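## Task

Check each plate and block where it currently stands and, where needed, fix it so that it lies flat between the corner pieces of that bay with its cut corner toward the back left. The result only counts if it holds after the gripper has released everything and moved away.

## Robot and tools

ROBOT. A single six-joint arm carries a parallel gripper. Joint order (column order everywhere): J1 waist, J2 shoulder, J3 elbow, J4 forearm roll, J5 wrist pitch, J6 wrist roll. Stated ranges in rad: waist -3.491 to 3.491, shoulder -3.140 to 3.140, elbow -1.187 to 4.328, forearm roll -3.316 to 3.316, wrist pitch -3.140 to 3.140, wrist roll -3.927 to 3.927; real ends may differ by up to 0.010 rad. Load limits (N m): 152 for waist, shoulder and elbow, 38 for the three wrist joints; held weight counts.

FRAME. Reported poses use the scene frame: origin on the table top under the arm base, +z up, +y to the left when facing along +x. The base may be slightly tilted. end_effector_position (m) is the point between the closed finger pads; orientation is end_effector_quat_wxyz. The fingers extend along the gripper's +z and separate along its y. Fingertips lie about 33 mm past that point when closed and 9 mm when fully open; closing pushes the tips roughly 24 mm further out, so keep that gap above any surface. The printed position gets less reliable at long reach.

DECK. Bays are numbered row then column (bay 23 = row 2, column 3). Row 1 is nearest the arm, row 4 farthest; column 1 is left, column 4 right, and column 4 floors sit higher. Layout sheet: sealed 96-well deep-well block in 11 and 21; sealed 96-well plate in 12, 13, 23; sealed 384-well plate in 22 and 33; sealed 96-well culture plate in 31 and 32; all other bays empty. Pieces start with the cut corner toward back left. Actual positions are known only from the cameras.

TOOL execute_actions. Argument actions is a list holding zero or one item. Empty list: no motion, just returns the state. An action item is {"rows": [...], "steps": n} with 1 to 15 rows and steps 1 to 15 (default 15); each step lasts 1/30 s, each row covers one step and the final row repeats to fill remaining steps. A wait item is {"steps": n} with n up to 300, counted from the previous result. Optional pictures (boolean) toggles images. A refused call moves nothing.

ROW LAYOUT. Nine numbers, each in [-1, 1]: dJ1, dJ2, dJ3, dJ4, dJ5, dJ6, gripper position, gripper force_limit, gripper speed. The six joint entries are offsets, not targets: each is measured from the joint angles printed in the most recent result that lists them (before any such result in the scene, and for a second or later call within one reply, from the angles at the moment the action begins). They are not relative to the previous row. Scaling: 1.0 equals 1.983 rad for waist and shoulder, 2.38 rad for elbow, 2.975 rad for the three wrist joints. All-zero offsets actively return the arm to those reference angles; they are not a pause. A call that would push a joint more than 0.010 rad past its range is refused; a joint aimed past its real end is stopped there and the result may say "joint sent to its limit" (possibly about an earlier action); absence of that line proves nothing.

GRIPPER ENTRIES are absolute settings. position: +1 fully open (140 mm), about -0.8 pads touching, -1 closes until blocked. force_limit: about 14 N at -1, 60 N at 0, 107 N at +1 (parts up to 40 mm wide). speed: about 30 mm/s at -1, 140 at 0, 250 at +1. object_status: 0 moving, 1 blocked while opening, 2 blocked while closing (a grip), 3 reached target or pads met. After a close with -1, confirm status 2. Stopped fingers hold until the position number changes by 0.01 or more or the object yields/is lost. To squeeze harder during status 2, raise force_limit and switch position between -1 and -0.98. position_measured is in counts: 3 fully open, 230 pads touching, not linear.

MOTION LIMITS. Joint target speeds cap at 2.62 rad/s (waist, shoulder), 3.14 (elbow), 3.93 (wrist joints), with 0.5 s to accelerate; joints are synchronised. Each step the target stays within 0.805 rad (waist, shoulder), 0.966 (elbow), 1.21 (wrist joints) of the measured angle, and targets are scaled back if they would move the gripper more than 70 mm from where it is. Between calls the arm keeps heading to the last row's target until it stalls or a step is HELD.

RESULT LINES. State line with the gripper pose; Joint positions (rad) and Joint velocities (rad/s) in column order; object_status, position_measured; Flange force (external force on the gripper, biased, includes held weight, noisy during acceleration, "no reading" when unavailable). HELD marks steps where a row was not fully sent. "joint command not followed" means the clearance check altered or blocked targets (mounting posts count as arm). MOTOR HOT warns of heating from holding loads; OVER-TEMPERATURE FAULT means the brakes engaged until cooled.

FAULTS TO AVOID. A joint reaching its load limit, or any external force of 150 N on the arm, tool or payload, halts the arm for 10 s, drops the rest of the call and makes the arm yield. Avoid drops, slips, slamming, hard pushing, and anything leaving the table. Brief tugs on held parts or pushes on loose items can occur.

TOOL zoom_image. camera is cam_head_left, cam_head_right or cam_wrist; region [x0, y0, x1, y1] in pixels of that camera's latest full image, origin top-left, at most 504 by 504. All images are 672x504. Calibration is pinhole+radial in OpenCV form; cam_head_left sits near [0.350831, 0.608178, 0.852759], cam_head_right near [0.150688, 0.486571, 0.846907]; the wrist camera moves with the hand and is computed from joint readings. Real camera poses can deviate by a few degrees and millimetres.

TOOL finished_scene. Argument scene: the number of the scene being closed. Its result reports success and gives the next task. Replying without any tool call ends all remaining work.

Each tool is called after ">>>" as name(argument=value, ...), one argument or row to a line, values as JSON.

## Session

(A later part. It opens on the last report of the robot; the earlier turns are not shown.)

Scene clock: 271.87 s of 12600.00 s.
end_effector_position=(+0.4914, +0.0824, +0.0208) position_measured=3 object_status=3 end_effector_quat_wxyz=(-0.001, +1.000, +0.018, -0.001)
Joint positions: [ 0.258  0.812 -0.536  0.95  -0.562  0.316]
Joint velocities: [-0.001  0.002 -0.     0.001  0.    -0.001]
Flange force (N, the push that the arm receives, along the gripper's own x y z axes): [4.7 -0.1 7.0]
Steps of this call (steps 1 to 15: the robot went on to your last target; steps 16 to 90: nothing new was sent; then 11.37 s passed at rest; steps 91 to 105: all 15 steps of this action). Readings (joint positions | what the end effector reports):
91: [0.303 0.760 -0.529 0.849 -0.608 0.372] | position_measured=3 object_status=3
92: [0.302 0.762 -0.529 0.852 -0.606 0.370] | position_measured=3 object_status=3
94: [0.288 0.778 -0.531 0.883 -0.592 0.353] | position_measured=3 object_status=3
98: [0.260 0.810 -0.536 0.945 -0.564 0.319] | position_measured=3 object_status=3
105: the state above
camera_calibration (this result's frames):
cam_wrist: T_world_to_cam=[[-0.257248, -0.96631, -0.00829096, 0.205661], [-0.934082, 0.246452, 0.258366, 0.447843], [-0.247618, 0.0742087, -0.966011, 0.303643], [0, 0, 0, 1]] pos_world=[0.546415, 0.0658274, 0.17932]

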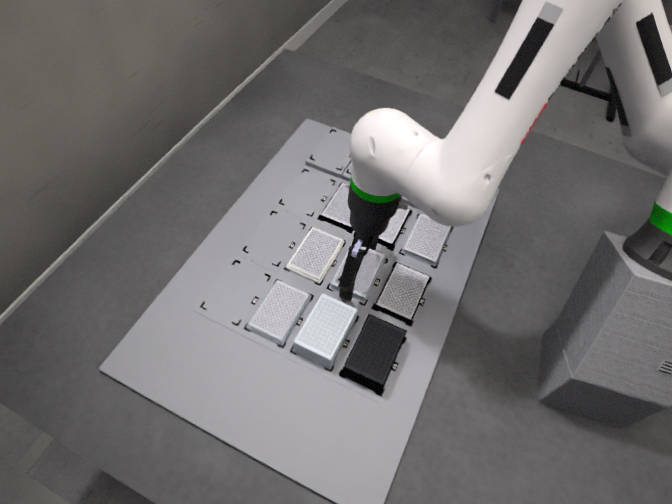

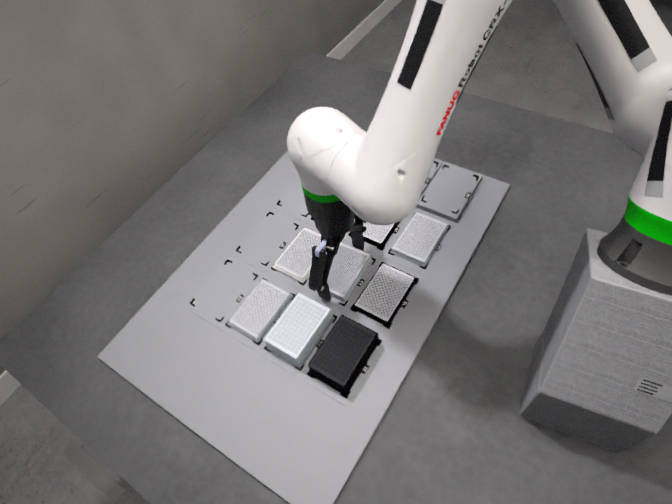

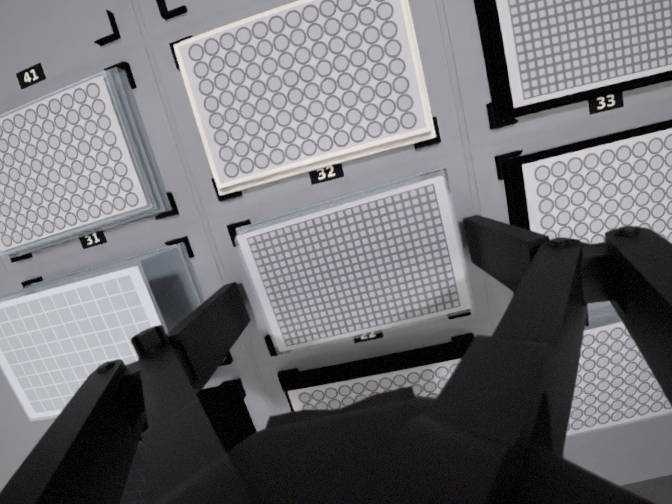

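>>> execute_actions(
  actions=[
    {"rows":[[0,0,0,0,0,0,-1,-0.3,-0.7]],"steps":15},
  ],
  pictures=false,
)

>>> execute_actions(
  actions=[
    {"steps":6},
  ],
  pictures=false,
)

>>> execute_actions(
  actions=[
    {"rows":[[0.005,-0.0056,0.0006,-0.0077,-0.0033,0.0053,-1,-0.3,-0.7]],"steps":12},
  ],
  pictures=false,
)

>>> execute_actions(
  actions=[
    {"rows":[[0.0033,0.0013,-0.0005,0,0,-0.016,-1,-0.3,-0.7]],"steps":12},
  ],
)

>>> zoom_image(
  camera="cam_wrist",
  region=[200, 100, 500, 400],
)

>>> zoom_image(
  camera="cam_head_right",
  region=[270, 220, 410, 320],
)

Scene clock: 282.47 s of 12600.00 s.
end_effector_position=(+0.4915, +0.0824, +0.0209) position_measured=37 object_status=0 end_effector_quat_wxyz=(-0.001, +1.000, +0.018, -0.001)
Joint positions: [ 0.258  0.812 -0.536  0.95  -0.562  0.316]
Joint velocities: [ 0.     0.    -0.001  0.    -0.    -0.   ]
Flange force (N, the push that the arm receives, along the gripper's own x y z axes): [-11.8 5.2 -37.3]
Steps of this call (steps 1 to 15: the robot went on to your last target; steps 16 to 90: nothing new was sent; then 7.10 s passed at rest; steps 91 to 105: all 15 steps of this action). Readings (joint positions | what the end effector reports):
91: [0.258 0.812 -0.536 0.950 -0.562 0.316] | position_measured=3 object_status=0
92: [0.258 0.812 -0.536 0.950 -0.562 0.316] | position_measured=4 object_status=0
94: [0.258 0.812 -0.536 0.950 -0.562 0.316] | position_measured=11 object_status=0
98: [0.258 0.812 -0.536 0.950 -0.562 0.316] | position_measured=24 object_status=0
105: the state above

Scene clock: 282.67 s of 12600.00 s.
end_effector_position=(+0.4914, +0.0824, +0.0208) position_measured=37 object_status=2 end_effector_quat_wxyz=(-0.001, +1.000, +0.018, -0.001)
Joint positions: [ 0.258  0.812 -0.536  0.95  -0.562  0.316]
Joint velocities: [-0.     0.001 -0.    -0.    -0.001  0.001]
Flange force (N, the push that the arm receives, along the gripper's own x y z axes): [-11.1 5.7 -39.1]
Steps of this call (steps 1 to 6: the robot went on to your last target). Readings (joint positions | what the end effector reports):
1: [0.258 0.812 -0.536 0.950 -0.562 0.316] | position_measured=37 object_status=0
2: [0.258 0.812 -0.536 0.950 -0.562 0.316] | position_measured=37 object_status=2
4: [0.258 0.812 -0.536 0.950 -0.562 0.316] | position_measured=37 object_status=2
6: the state above

Scene clock: 283.07 s of 12600.00 s.
end_effector_position=(+0.4916, +0.0821, +0.0268) position_measured=38 object_status=2 end_effector_quat_wxyz=(-0.001, +1.000, +0.018, -0.001)
Joint positions: [ 0.268  0.801 -0.535  0.927 -0.572  0.332]
Joint velocities: [ 0.001  0.001 -0.    -0.002 -0.001  0.001]
Flange force (N, the push that the arm receives, along the gripper's own x y z axes): [3.6 -0.4 4.7]
Steps of this call (steps 1 to 12: all 12 steps of this action). Readings (joint positions | what the end effector reports):
1: [0.258 0.812 -0.536 0.950 -0.562 0.317] | position_measured=37 object_status=2
2: [0.259 0.811 -0.536 0.946 -0.562 0.319] | position_measured=37 object_status=2
4: [0.265 0.805 -0.535 0.934 -0.568 0.327] | position_measured=38 object_status=2
8: [0.268 0.801 -0.535 0.928 -0.571 0.332] | position_measured=38 object_status=2
12: the state above

Scene clock: 283.47 s of 12600.00 s.
end_effector_position=(+0.4900, +0.0850, +0.0268) position_measured=38 object_status=2 end_effector_quat_wxyz=(-0.000, +1.000, -0.002, -0.001)
Joint positions: [ 0.274  0.803 -0.536  0.927 -0.572  0.285]
Joint velocities: [ 0.001 -0.    -0.     0.     0.    -0.005]
Flange force (N, the push that the arm receives, along the gripper's own x y z axes): [5.8 0.6 5.7]
Steps of this call (steps 1 to 12: all 12 steps of this action). Readings (joint positions | what the end effector reports):
1: [0.268 0.801 -0.535 0.927 -0.572 0.332] | position_measured=38 object_status=2
2: [0.268 0.801 -0.535 0.927 -0.572 0.329] | position_measured=38 object_status=2
4: [0.272 0.802 -0.535 0.927 -0.572 0.305] | position_measured=38 object_status=2
8: [0.274 0.803 -0.536 0.927 -0.572 0.286] | position_measured=38 object_status=2
12: the state above
camera_calibration (this result's frames):
cam_wrist: T_world_to_cam=[[-0.295759, -0.95524, -0.00654489, 0.225686], [-0.923409, 0.284136, 0.258035, 0.435918], [-0.244626, 0.08236, -0.966113, 0.306745], [0, 0, 0, 1]] pos_world=[0.544317, 0.0664607, 0.185345]

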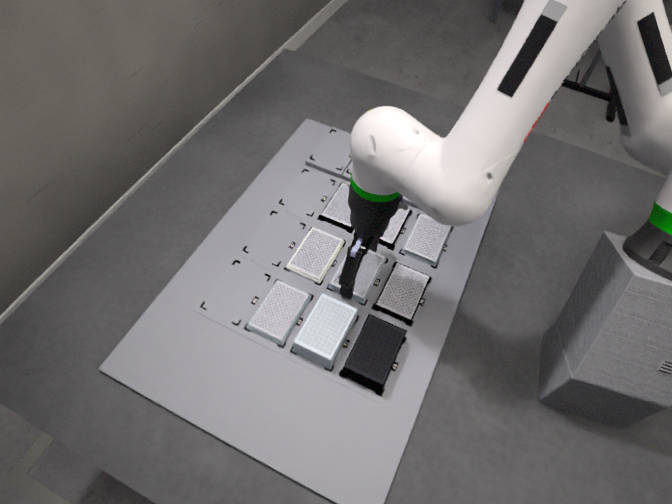

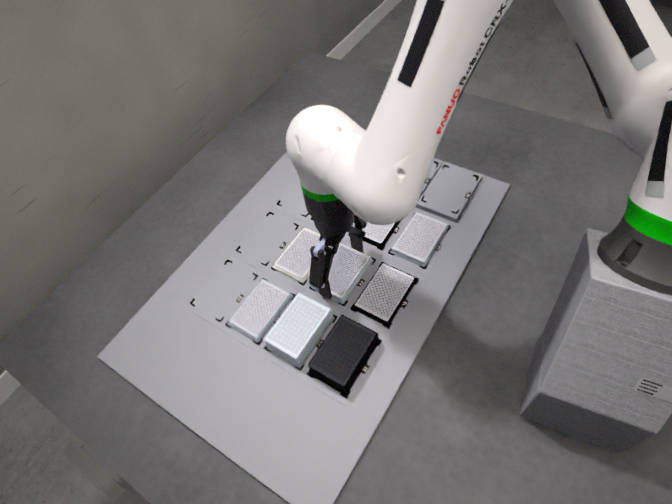

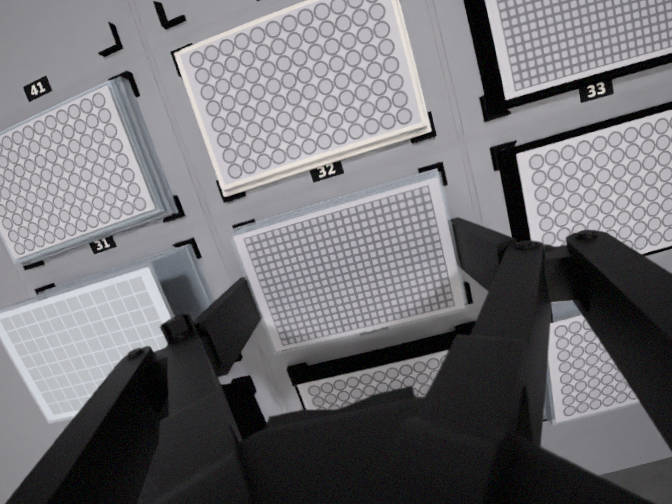

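Region (200, 100, 500, 400) of cam_wrist's 672x504 image, scaled by 1.680, with more detail than that image has.

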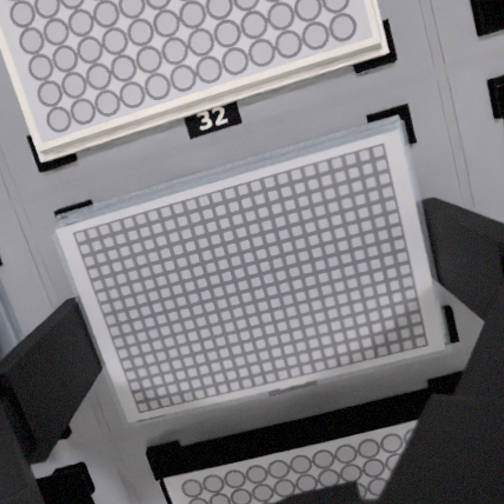

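Region (270, 220, 410, 320) of cam_head_right's 672x504 image, scaled by 3.600, with more detail than that image has; it fills the top 360 rows of this view, and the rest is white.

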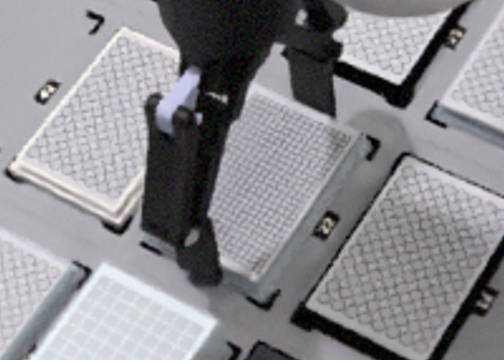

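>>> execute_actions(
  actions=[
    {"rows":[[-0.0007,-0.0018,-0.0024,0,0,0.0037,-1,-0.3,-0.7]],"steps":12},
  ],
)

>>> zoom_image(
  camera="cam_wrist",
  region=[200, 100, 500, 400],
)

>>> zoom_image(
  camera="cam_head_right",
  region=[270, 220, 410, 320],
)

Scene clock: 291.13 s of 12600.00 s.
end_effector_position=(+0.4877, +0.0831, +0.0268) position_measured=38 object_status=2 end_effector_quat_wxyz=(+0.000, +1.000, +0.003, -0.002)
Joint positions: [ 0.273  0.8   -0.542  0.927 -0.571  0.296]
Joint velocities: [-0.     0.    -0.    -0.     0.     0.001]
Flange force (N, the push that the arm receives, along the gripper's own x y z axes): [7.2 -1.8 5.9]
Steps of this call (steps 1 to 15: the robot went on to your last target; steps 16 to 90: nothing new was sent; then 4.27 s passed at rest; steps 91 to 102: all 12 steps of this action). Readings (joint positions | what the end effector reports):
91: [0.274 0.803 -0.536 0.927 -0.572 0.285] | position_measured=38 object_status=2
92: [0.274 0.803 -0.537 0.927 -0.571 0.287] | position_measured=38 object_status=2
94: [0.274 0.801 -0.540 0.927 -0.571 0.293] | position_measured=38 object_status=2
98: [0.273 0.800 -0.541 0.927 -0.571 0.295] | position_measured=38 object_status=2
102: the state above
camera_calibration (this result's frames):
cam_wrist: T_world_to_cam=[[-0.285479, -0.958371, -0.00511519, 0.218458], [-0.925825, 0.274396, 0.259914, 0.436222], [-0.247691, 0.0789358, -0.965618, 0.308123], [0, 0, 0, 1]] pos_world=[0.542549, 0.0653443, 0.185266]

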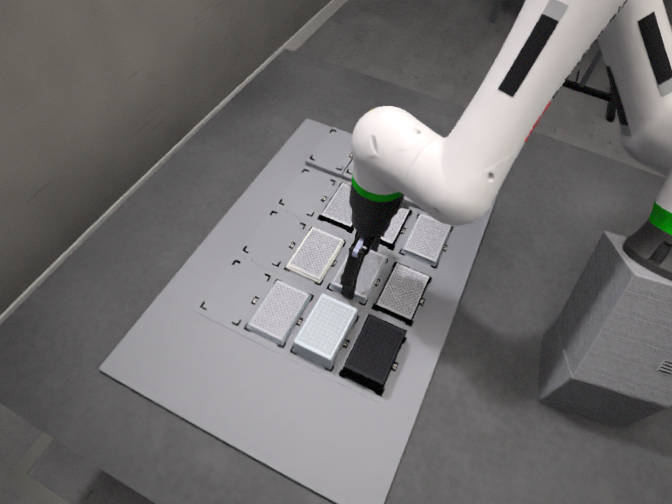

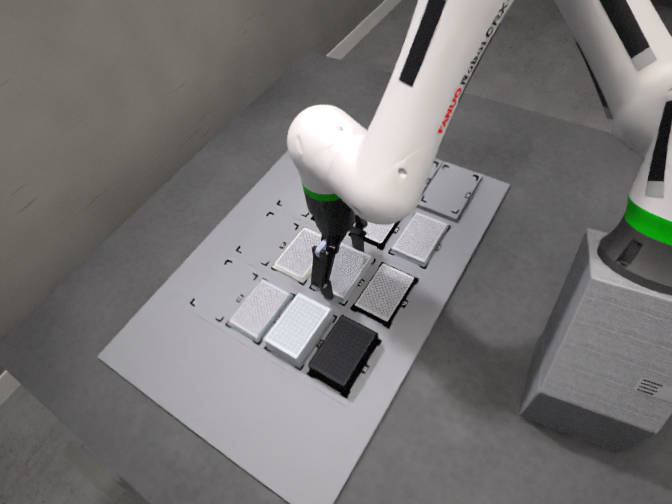

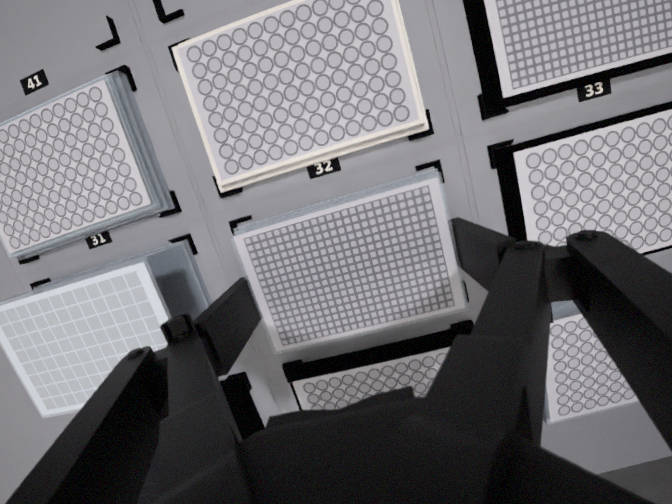

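Region (200, 100, 500, 400) of cam_wrist's 672x504 image, scaled by 1.680, with more detail than that image has.

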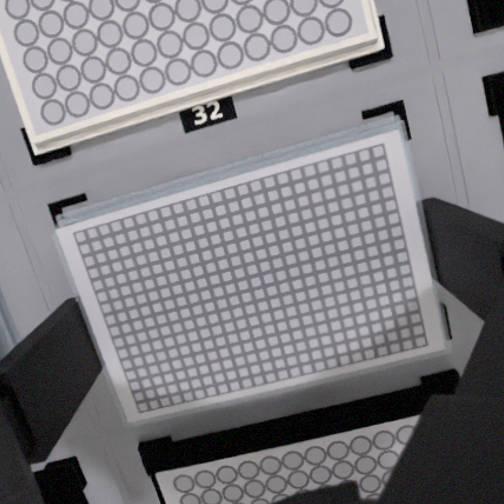

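Region (270, 220, 410, 320) of cam_head_right's 672x504 image, scaled by 3.600, with more detail than that image has; it fills the top 360 rows of this view, and the rest is white.

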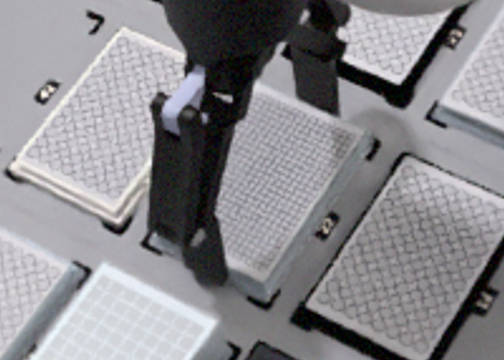

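>>> execute_actions(
  actions=[
    {"rows":[[-0.004,0.0052,0.0001,0.0064,0.0028,-0.005,-1,-0.3,-0.7]],"steps":12},
  ],
  pictures=false,
)

>>> execute_actions(
  actions=[
    {"rows":[[0,0,0,0,0,0,1,-0.3,-0.5]],"steps":12},
  ],
  pictures=false,
)

>>> execute_actions(
  actions=[
    {"rows":[[0.034,-0.039,0.0045,-0.05,-0.023,0.036,1,0,0]],"steps":15},
  ],
)

>>> zoom_image(
  camera="cam_wrist",
  region=[200, 100, 500, 400],
)

>>> zoom_image(
  camera="cam_head_right",
  region=[270, 220, 410, 320],
)

Scene clock: 298.07 s of 12600.00 s.
end_effector_position=(+0.4880, +0.0838, +0.0218) position_measured=38 object_status=2 end_effector_quat_wxyz=(-0.000, +1.000, +0.002, -0.002)
Joint positions: [ 0.265  0.81  -0.541  0.946 -0.563  0.281]
Joint velocities: [-0.002  0.002  0.001  0.002  0.     0.001]
Flange force (N, the push that the arm receives, along the gripper's own x y z axes): [7.4 14.8 -6.4]
Steps of this call (steps 1 to 15: the robot went on to your last target; steps 16 to 90: nothing new was sent; then 3.53 s passed at rest; steps 91 to 102: all 12 steps of this action). Readings (joint positions | what the end effector reports):
91: [0.273 0.800 -0.542 0.927 -0.572 0.296] | position_measured=38 object_status=2
92: [0.272 0.801 -0.542 0.930 -0.571 0.294] | position_measured=38 object_status=2
94: [0.268 0.807 -0.542 0.940 -0.566 0.285] | position_measured=38 object_status=2
98: [0.265 0.810 -0.541 0.945 -0.564 0.281] | position_measured=38 object_status=2
102: the state above

Scene clock: 298.47 s of 12600.00 s.
end_effector_position=(+0.4880, +0.0839, +0.0217) position_measured=3 object_status=0 end_effector_quat_wxyz=(-0.000, +1.000, +0.002, -0.002)
Joint positions: [ 0.265  0.81  -0.541  0.946 -0.563  0.281]
Joint velocities: [-0.     0.001 -0.    -0.     0.     0.   ]
Flange force (N, the push that the arm receives, along the gripper's own x y z axes): [3.9 1.4 4.9]
Steps of this call (steps 1 to 12: all 12 steps of this action). Readings (joint positions | what the end effector reports):
1: [0.265 0.810 -0.541 0.946 -0.563 0.281] | position_measured=38 object_status=0
2: [0.265 0.810 -0.541 0.946 -0.563 0.281] | position_measured=38 object_status=0
4: [0.265 0.810 -0.541 0.946 -0.563 0.281] | position_measured=27 object_status=0
8: [0.265 0.810 -0.541 0.946 -0.563 0.281] | position_measured=9 object_status=0
12: the state above

Scene clock: 298.97 s of 12600.00 s.
end_effector_position=(+0.4875, +0.0849, +0.0635) position_measured=3 object_status=3 end_effector_quat_wxyz=(-0.001, +1.000, +0.005, -0.002)
Joint positions: [ 0.332  0.733 -0.531  0.797 -0.631  0.388]
Joint velocities: [ 0.002 -0.001  0.001 -0.003 -0.001  0.001]
Flange force (N, the push that the arm receives, along the gripper's own x y z axes): [5.0 0.3 3.8]
Steps of this call (steps 1 to 15: all 15 steps of this action). Readings (joint positions | what the end effector reports):
1: [0.265 0.810 -0.541 0.946 -0.563 0.281] | position_measured=3 object_status=0
2: [0.267 0.808 -0.541 0.943 -0.564 0.283] | position_measured=3 object_status=0
4: [0.281 0.792 -0.538 0.911 -0.579 0.306] | position_measured=3 object_status=3
8: [0.325 0.741 -0.532 0.814 -0.624 0.376] | position_measured=3 object_status=3
15: the state above
camera_calibration (this result's frames):
cam_wrist: T_world_to_cam=[[-0.280868, -0.959713, -0.00801177, 0.218305], [-0.927206, 0.269181, 0.260442, 0.42715], [-0.247793, 0.0805784, -0.965456, 0.343209], [0, 0, 0, 1]] pos_world=[0.542416, 0.0668745, 0.221854]

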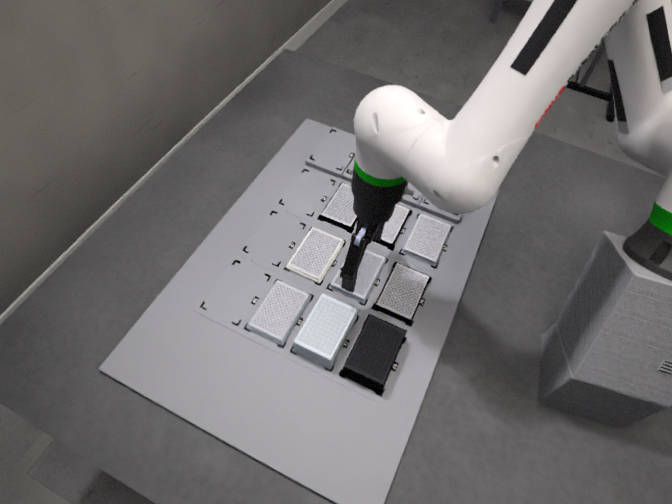

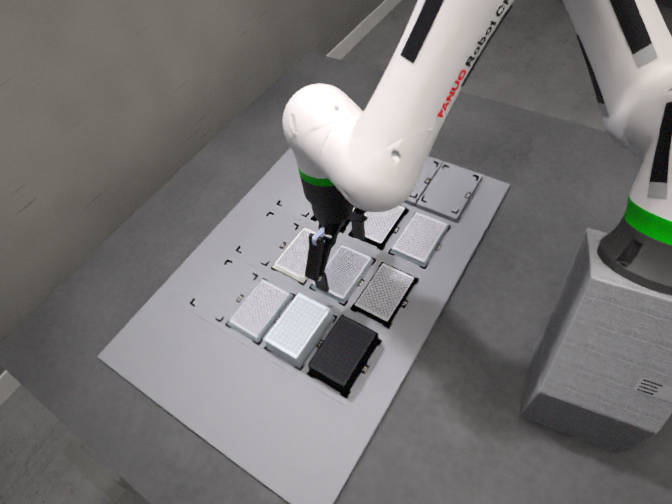

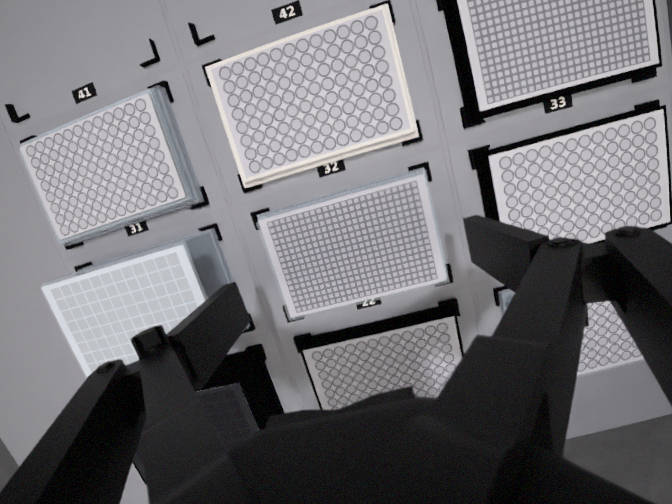

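Region (200, 100, 500, 400) of cam_wrist's 672x504 image, scaled by 1.680, with more detail than that image has.

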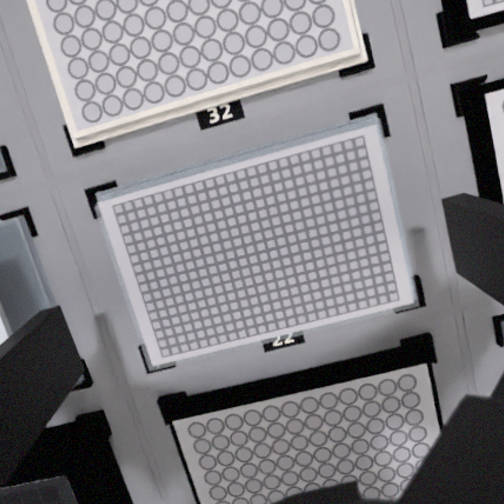

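Region (270, 220, 410, 320) of cam_head_right's 672x504 image, scaled by 3.600, with more detail than that image has; it fills the top 360 rows of this view, and the rest is white.

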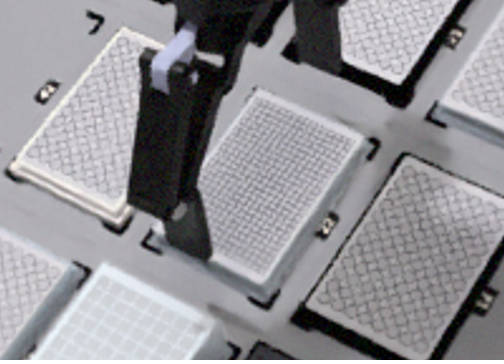

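>>> zoom_image(
  camera="cam_head_left",
  region=[235, 270, 415, 400],
)

>>> zoom_image(
  camera="cam_head_right",
  region=[220, 270, 400, 400],
)

>>> zoom_image(
  camera="cam_head_right",
  region=[340, 195, 460, 335],
)

>>> zoom_image(
  camera="cam_wrist",
  region=[0, 0, 300, 300],
)

Region (235, 270, 415, 400) of cam_head_left's 672x504 image, scaled by 2.800, with more detail than that image has.

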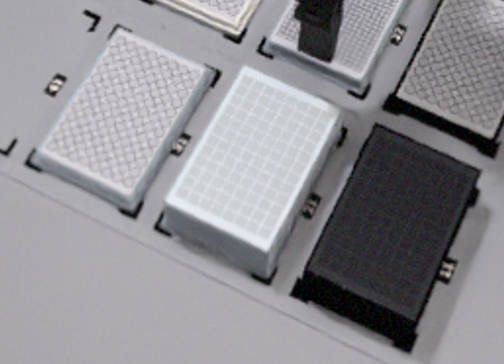

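Region (220, 270, 400, 400) of cam_head_right's 672x504 image, scaled by 2.800, with more detail than that image has.

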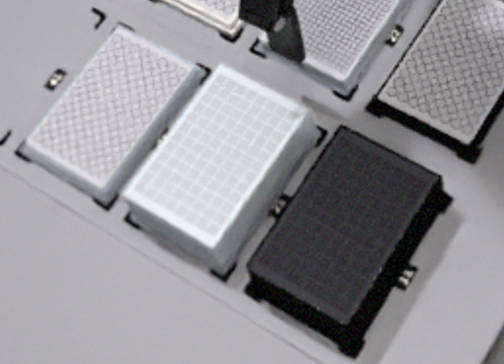

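Region (340, 195, 460, 335) of cam_head_right's 672x504 image, scaled by 3.600, with more detail than that image has; it fills the left 432 columns of this view, and the rest is white.

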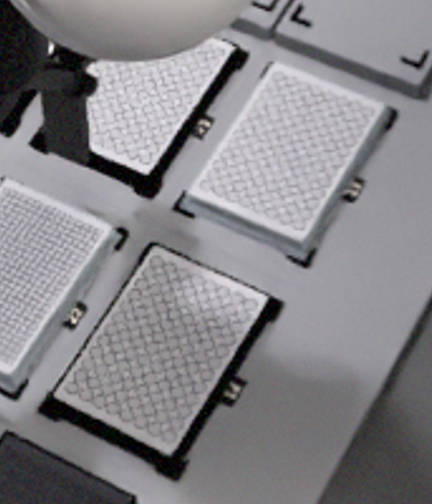

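Region (0, 0, 300, 300) of cam_wrist's 672x504 image, scaled by 1.680, with more detail than that image has.

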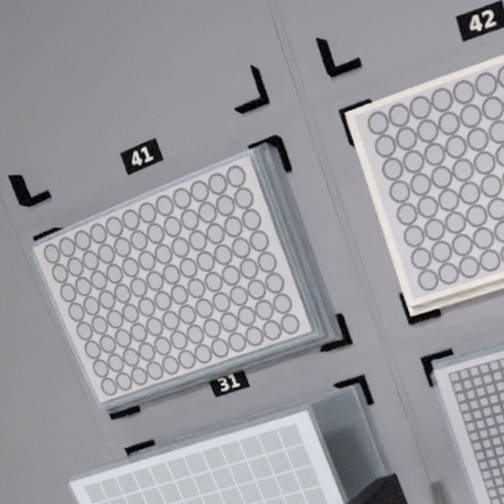

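>>> zoom_image(
  camera="cam_head_left",
  region=[260, 290, 370, 380],
)

>>> zoom_image(
  camera="cam_head_right",
  region=[240, 290, 350, 380],
)

Region (260, 290, 370, 380) of cam_head_left's 672x504 image, scaled by 4.582, with more detail than that image has; it fills the top 412 rows of this view, and the rest is white.

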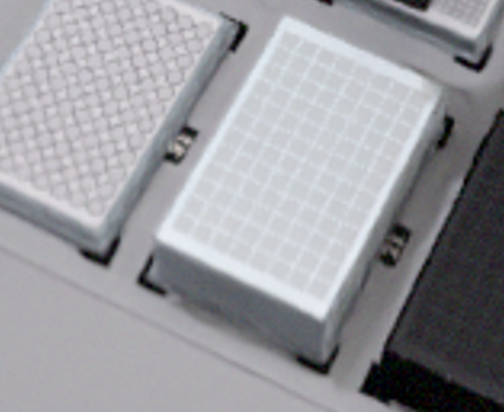

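Region (240, 290, 350, 380) of cam_head_right's 672x504 image, scaled by 4.582, with more detail than that image has; it fills the top 412 rows of this view, and the rest is white.

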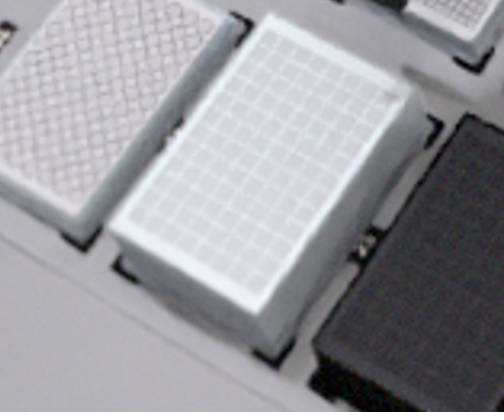

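>>> execute_actions(
  actions=[
    {"rows":[[0.06,0,0.02,-0.02,-0.01,0,1,0,0],[0.06,0,0.02,-0.02,-0.01,0,1,0,0],[0.06,0,0.02,-0.02,-0.01,0,1,0,0],[0.06,0,0.02,-0.02,-0.01,0,1,0,0],[0.06,0,0.02,-0.02,-0.01,0,1,0,0],[0.06,0,0.02,-0.02,-0.01,0,1,0,0],[0.141,0.0993,0.1168,-0.0773,-0.041,-0.013,1,0,0]],"steps":15},
  ],
  pictures=false,
)

>>> execute_actions(
  actions=[
    {"steps":20},
  ],
)

>>> zoom_image(
  camera="cam_wrist",
  region=[200, 100, 500, 400],
)

Scene clock: 326.47 s of 12600.00 s.
end_effector_position=(+0.4978, +0.2091, +0.0939) position_measured=3 object_status=3 end_effector_quat_wxyz=(-0.004, +1.000, +0.010, +0.008)
Joint positions: [ 0.557  0.862 -0.329  0.624 -0.723  0.363]
Joint velocities: [ 0.512  0.641  0.703 -0.51  -0.277 -0.125]
Flange force (N, the push that the arm receives, along the gripper's own x y z axes): [10.6 -8.7 10.1]
Steps of this call (steps 1 to 15: the robot went on to your last target; steps 16 to 90: nothing new was sent; then 24.00 s passed at rest; steps 91 to 105: all 15 steps of this action). Readings (joint positions | what the end effector reports):
91: [0.332 0.733 -0.531 0.797 -0.631 0.388] | position_measured=3 object_status=3
92: [0.335 0.733 -0.530 0.796 -0.632 0.388] | position_measured=3 object_status=3
94: [0.355 0.733 -0.521 0.786 -0.637 0.388] | position_measured=3 object_status=3
98: [0.435 0.734 -0.488 0.745 -0.658 0.388] | position_measured=3 object_status=3
105: the state above

Scene clock: 327.13 s of 12600.00 s.
end_effector_position=(+0.4897, +0.2465, +0.0891) position_measured=3 object_status=3 end_effector_quat_wxyz=(-0.001, +1.000, +0.006, -0.000)
Joint positions: [ 0.612  0.93  -0.253  0.567 -0.753  0.349]
Joint velocities: [-0.     0.     0.    -0.    -0.    -0.002]
Flange force (N, the push that the arm receives, along the gripper's own x y z axes): [6.5 -3.2 4.9]
Steps of this call (steps 1 to 20: the robot went on to your last target). Readings (joint positions | what the end effector reports):
1: [0.573 0.882 -0.306 0.607 -0.732 0.359] | position_measured=3 object_status=3
2: [0.587 0.899 -0.287 0.593 -0.739 0.355] | position_measured=3 object_status=3
4: [0.605 0.922 -0.262 0.574 -0.749 0.351] | position_measured=3 object_status=3
8: [0.611 0.929 -0.253 0.568 -0.753 0.349] | position_measured=3 object_status=3
20: the state above
camera_calibration (this result's frames):
cam_wrist: T_world_to_cam=[[-0.279207, -0.960197, -0.00805745, 0.37355], [-0.928527, 0.267841, 0.257096, 0.380302], [-0.244704, 0.0792645, -0.966352, 0.354365], [0, 0, 0, 1]] pos_world=[0.544133, 0.228732, 0.247677]

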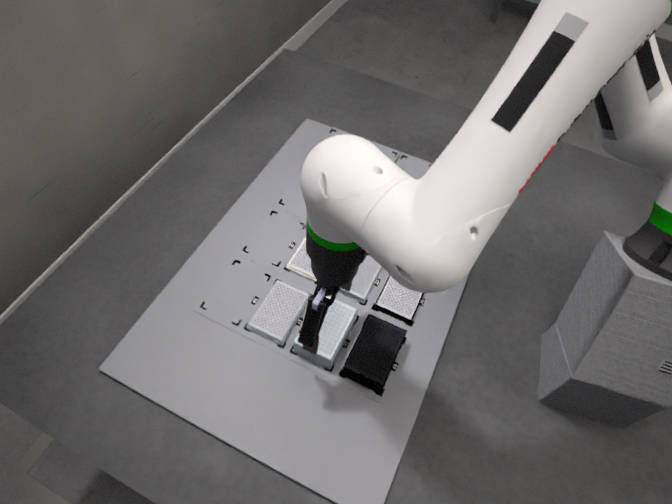

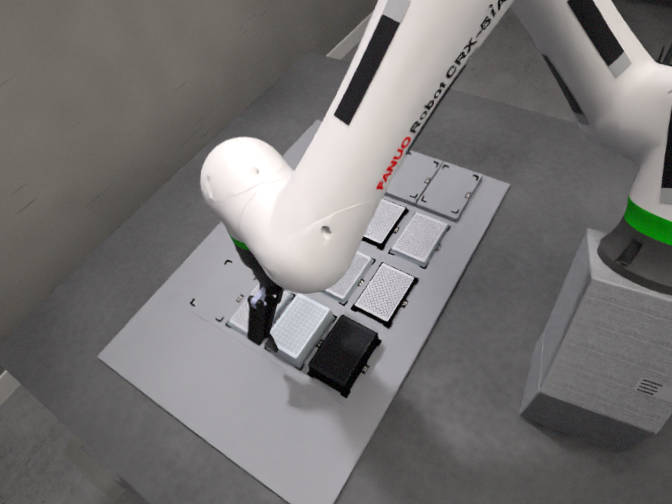

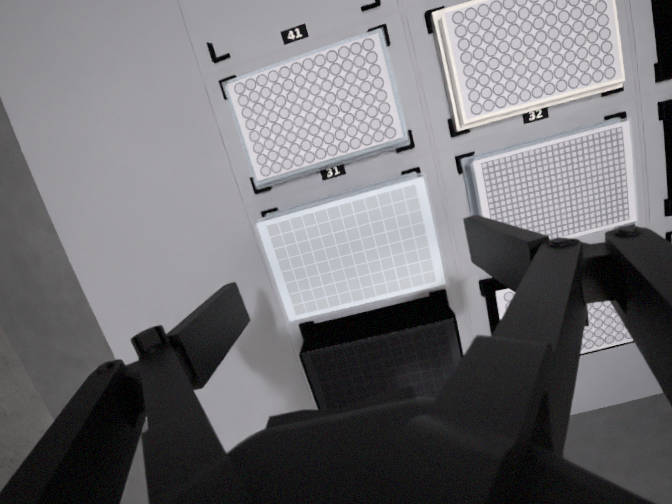

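Region (200, 100, 500, 400) of cam_wrist's 672x504 image, scaled by 1.680, with more detail than that image has.

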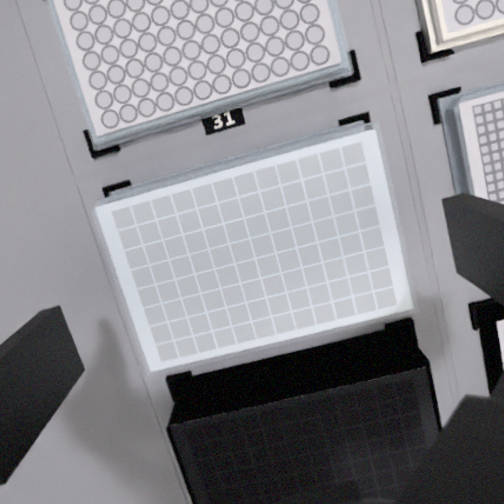

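>>> execute_actions(
  actions=[
    {"rows":[[-0.0207,0.0398,-0.003,0.0272,0.0269,-0.0192,1,0,0]],"steps":15},
  ],
)

Scene clock: 337.70 s of 12600.00 s.
end_effector_position=(+0.4899, +0.2485, +0.0425) position_measured=3 object_status=3 end_effector_quat_wxyz=(-0.002, +1.000, +0.006, -0.001)
Joint positions: [ 0.571  1.009 -0.26   0.648 -0.673  0.292]
Joint velocities: [-0.001  0.002 -0.     0.002  0.002 -0.001]
Flange force (N, the push that the arm receives, along the gripper's own x y z axes): [3.7 0.2 5.3]
Steps of this call (steps 1 to 15: the robot went on to your last target; steps 16 to 90: nothing new was sent; then 7.07 s passed at rest; steps 91 to 105: all 15 steps of this action). Readings (joint positions | what the end effector reports):
91: [0.612 0.930 -0.253 0.567 -0.753 0.349] | position_measured=3 object_status=3
92: [0.611 0.932 -0.253 0.569 -0.752 0.347] | position_measured=3 object_status=3
94: [0.600 0.953 -0.254 0.591 -0.730 0.332] | position_measured=3 object_status=3
98: [0.573 1.004 -0.259 0.643 -0.679 0.296] | position_measured=3 object_status=3
105: the state above
camera_calibration (this result's frames):
cam_wrist: T_world_to_cam=[[-0.27971, -0.960037, -0.00957104, 0.375461], [-0.928294, 0.26789, 0.257886, 0.391707], [-0.245016, 0.0810179, -0.966128, 0.308961], [0, 0, 0, 1]] pos_world=[0.54434, 0.230491, 0.201073]

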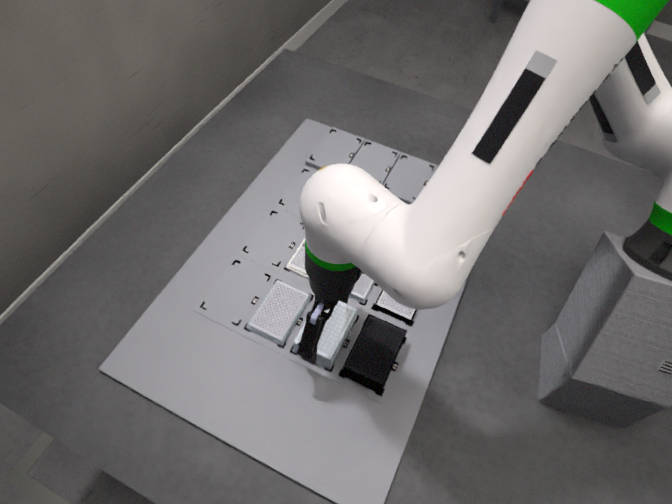

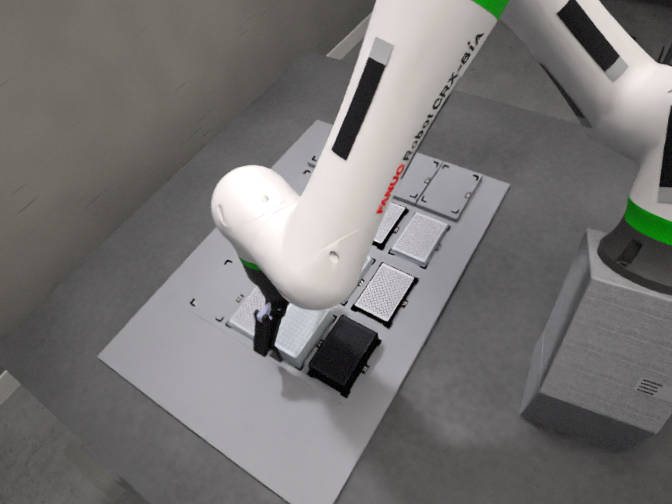

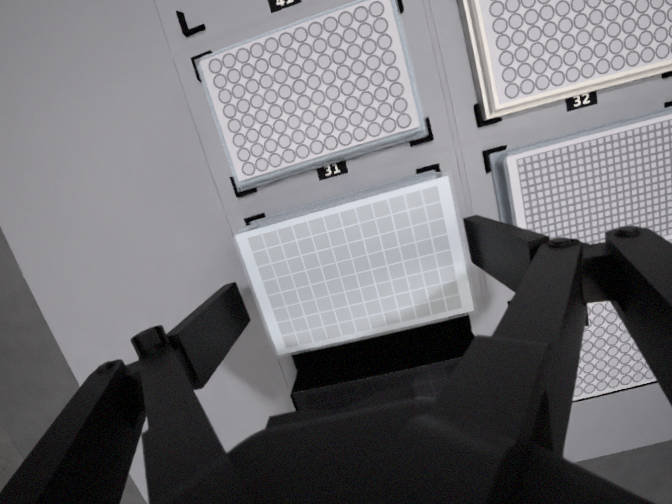

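>>> execute_actions(
  actions=[
    {"rows":[[-0.0048,0.0052,-0.0024,0.0047,0.0049,-0.0026,1,0,0]],"steps":12},
  ],
  pictures=false,
)

>>> execute_actions(
  actions=[
    {"rows":[[0,0,0,0,0,0,-1,-0.3,-0.7]],"steps":15},
  ],
  pictures=false,
)

>>> execute_actions(
  actions=[
    {"steps":6},
  ],
  pictures=false,
)

>>> execute_actions(
  actions=[
    {"rows":[[0.0027,-0.0051,0.0004,-0.0035,-0.0035,-0.001,-1,-0.3,-0.7]],"steps":12},
  ],
)

>>> zoom_image(
  camera="cam_wrist",
  region=[200, 100, 500, 400],
)

>>> zoom_image(
  camera="cam_head_left",
  region=[260, 290, 370, 380],
)

>>> zoom_image(
  camera="cam_head_right",
  region=[240, 290, 350, 380],
)

Scene clock: 353.20 s of 12600.00 s.
end_effector_position=(+0.4883, +0.2469, +0.0345) position_measured=3 object_status=3 end_effector_quat_wxyz=(-0.002, +1.000, +0.006, -0.002)
Joint positions: [ 0.562  1.019 -0.265  0.662 -0.659  0.284]
Joint velocities: [-0.001  0.002 -0.     0.     0.001  0.   ]
Flange force (N, the push that the arm receives, along the gripper's own x y z axes): [5.2 -2.5 5.8]
Steps of this call (steps 1 to 15: the robot went on to your last target; steps 16 to 90: nothing new was sent; then 12.10 s passed at rest; steps 91 to 102: all 12 steps of this action). Readings (joint positions | what the end effector reports):
91: [0.571 1.009 -0.260 0.648 -0.673 0.292] | position_measured=3 object_status=3
92: [0.569 1.010 -0.261 0.651 -0.670 0.291] | position_measured=3 object_status=3
94: [0.564 1.016 -0.264 0.658 -0.663 0.287] | position_measured=3 object_status=3
98: [0.562 1.019 -0.265 0.662 -0.659 0.285] | position_measured=3 object_status=3
102: the state above

Scene clock: 353.70 s of 12600.00 s.
end_effector_position=(+0.4883, +0.2467, +0.0345) position_measured=35 object_status=0 end_effector_quat_wxyz=(-0.002, +1.000, +0.006, -0.002)
Joint positions: [ 0.561  1.019 -0.266  0.662 -0.659  0.284]
Joint velocities: [ 0.    -0.     0.    -0.    -0.    -0.001]
Flange force (N, the push that the arm receives, along the gripper's own x y z axes): [-3.2 28.8 -31.7]
Steps of this call (steps 1 to 15: all 15 steps of this action). Readings (joint positions | what the end effector reports):
1: [0.562 1.019 -0.265 0.662 -0.659 0.284] | position_measured=3 object_status=0
2: [0.562 1.019 -0.265 0.662 -0.659 0.284] | position_measured=4 object_status=0
4: [0.562 1.019 -0.265 0.662 -0.659 0.284] | position_measured=11 object_status=0
8: [0.561 1.019 -0.266 0.662 -0.659 0.284] | position_measured=24 object_status=0
15: the state above

Scene clock: 353.90 s of 12600.00 s.
end_effector_position=(+0.4883, +0.2468, +0.0345) position_measured=35 object_status=2 end_effector_quat_wxyz=(-0.002, +1.000, +0.006, -0.002)
Joint positions: [ 0.561  1.019 -0.266  0.662 -0.659  0.284]
Joint velocities: [ 0.001  0.001  0.     0.    -0.     0.   ]
Flange force (N, the push that the arm receives, along the gripper's own x y z axes): [-2.5 29.9 -31.9]
Steps of this call (steps 1 to 6: the robot went on to your last target). Readings (joint positions | what the end effector reports):
1: [0.561 1.019 -0.266 0.662 -0.659 0.284] | position_measured=35 object_status=0
2: [0.561 1.019 -0.266 0.662 -0.659 0.284] | position_measured=35 object_status=2
4: [0.561 1.019 -0.266 0.662 -0.659 0.284] | position_measured=35 object_status=2
6: the state above

Scene clock: 354.30 s of 12600.00 s.
end_effector_position=(+0.4889, +0.2464, +0.0405) position_measured=36 object_status=2 end_effector_quat_wxyz=(-0.002, +1.000, +0.001, -0.001)
Joint positions: [ 0.567  1.009 -0.265  0.652 -0.669  0.281]
Joint velocities: [-0.    -0.002 -0.    -0.001 -0.001  0.001]
Flange force (N, the push that the arm receives, along the gripper's own x y z axes): [6.0 -1.3 5.5]
Steps of this call (steps 1 to 12: all 12 steps of this action). Readings (joint positions | what the end effector reports):
1: [0.561 1.019 -0.266 0.662 -0.659 0.284] | position_measured=35 object_status=2
2: [0.562 1.017 -0.265 0.661 -0.660 0.284] | position_measured=35 object_status=2
4: [0.565 1.012 -0.265 0.655 -0.665 0.282] | position_measured=36 object_status=2
8: [0.567 1.009 -0.265 0.652 -0.669 0.282] | position_measured=36 object_status=2
12: the state above
camera_calibration (this result's frames):
cam_wrist: T_world_to_cam=[[-0.289111, -0.957253, -0.00900476, 0.377028], [-0.925125, 0.276965, 0.259679, 0.388066], [-0.246085, 0.0834067, -0.965653, 0.306803], [0, 0, 0, 1]] pos_world=[0.543512, 0.227841, 0.198888]

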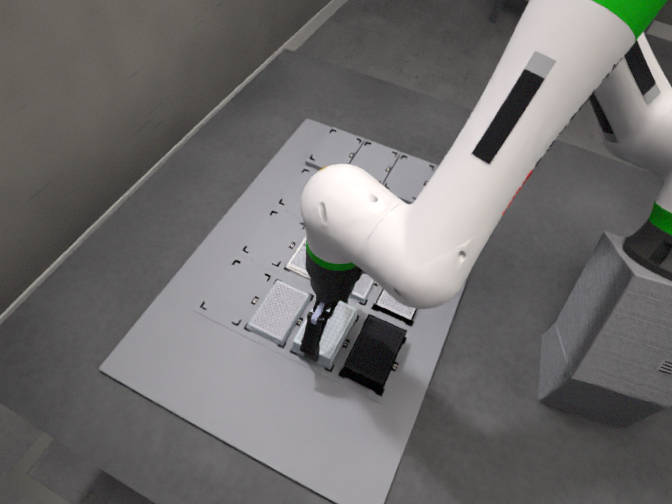

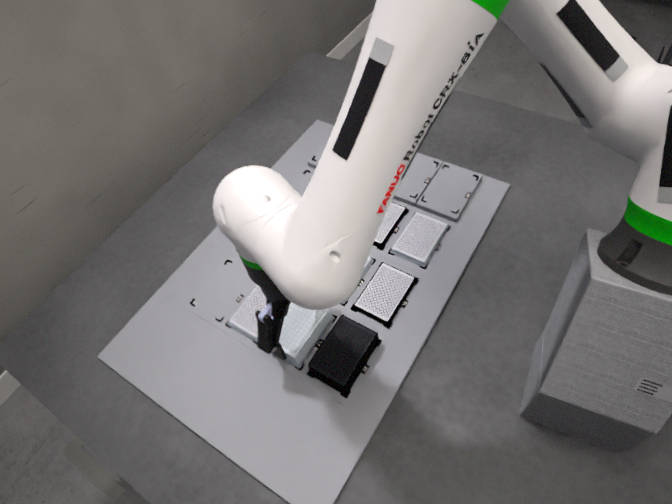

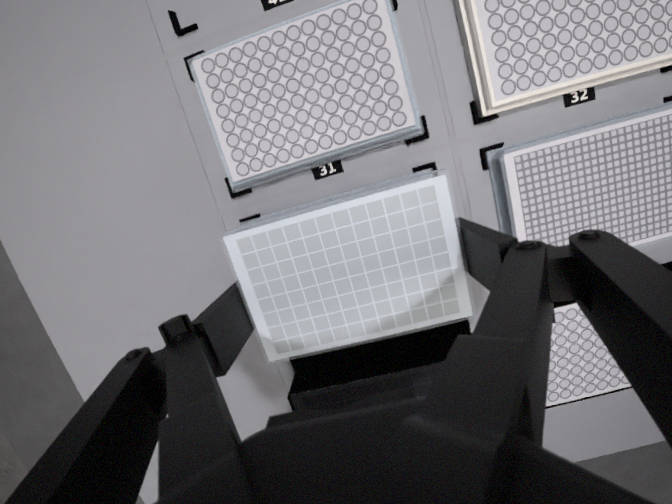

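Region (200, 100, 500, 400) of cam_wrist's 672x504 image, scaled by 1.680, with more detail than that image has.

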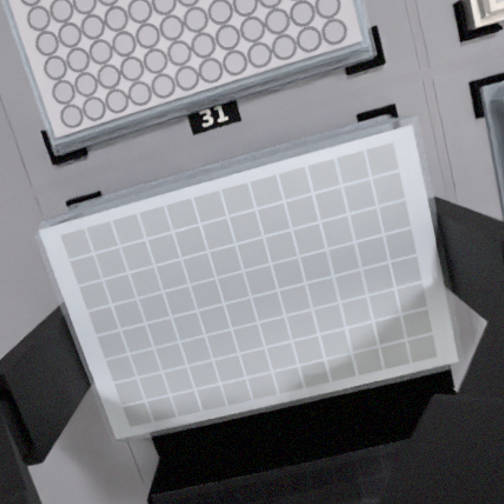

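Region (260, 290, 370, 380) of cam_head_left's 672x504 image, scaled by 4.582, with more detail than that image has; it fills the top 412 rows of this view, and the rest is white.

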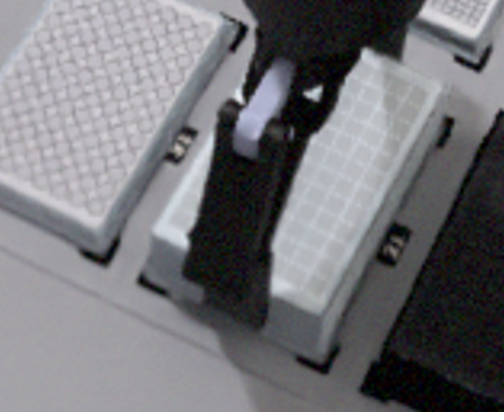

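Region (240, 290, 350, 380) of cam_head_right's 672x504 image, scaled by 4.582, with more detail than that image has; it fills the top 412 rows of this view, and the rest is white.

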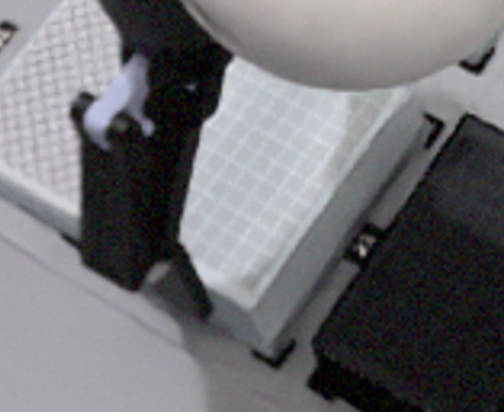

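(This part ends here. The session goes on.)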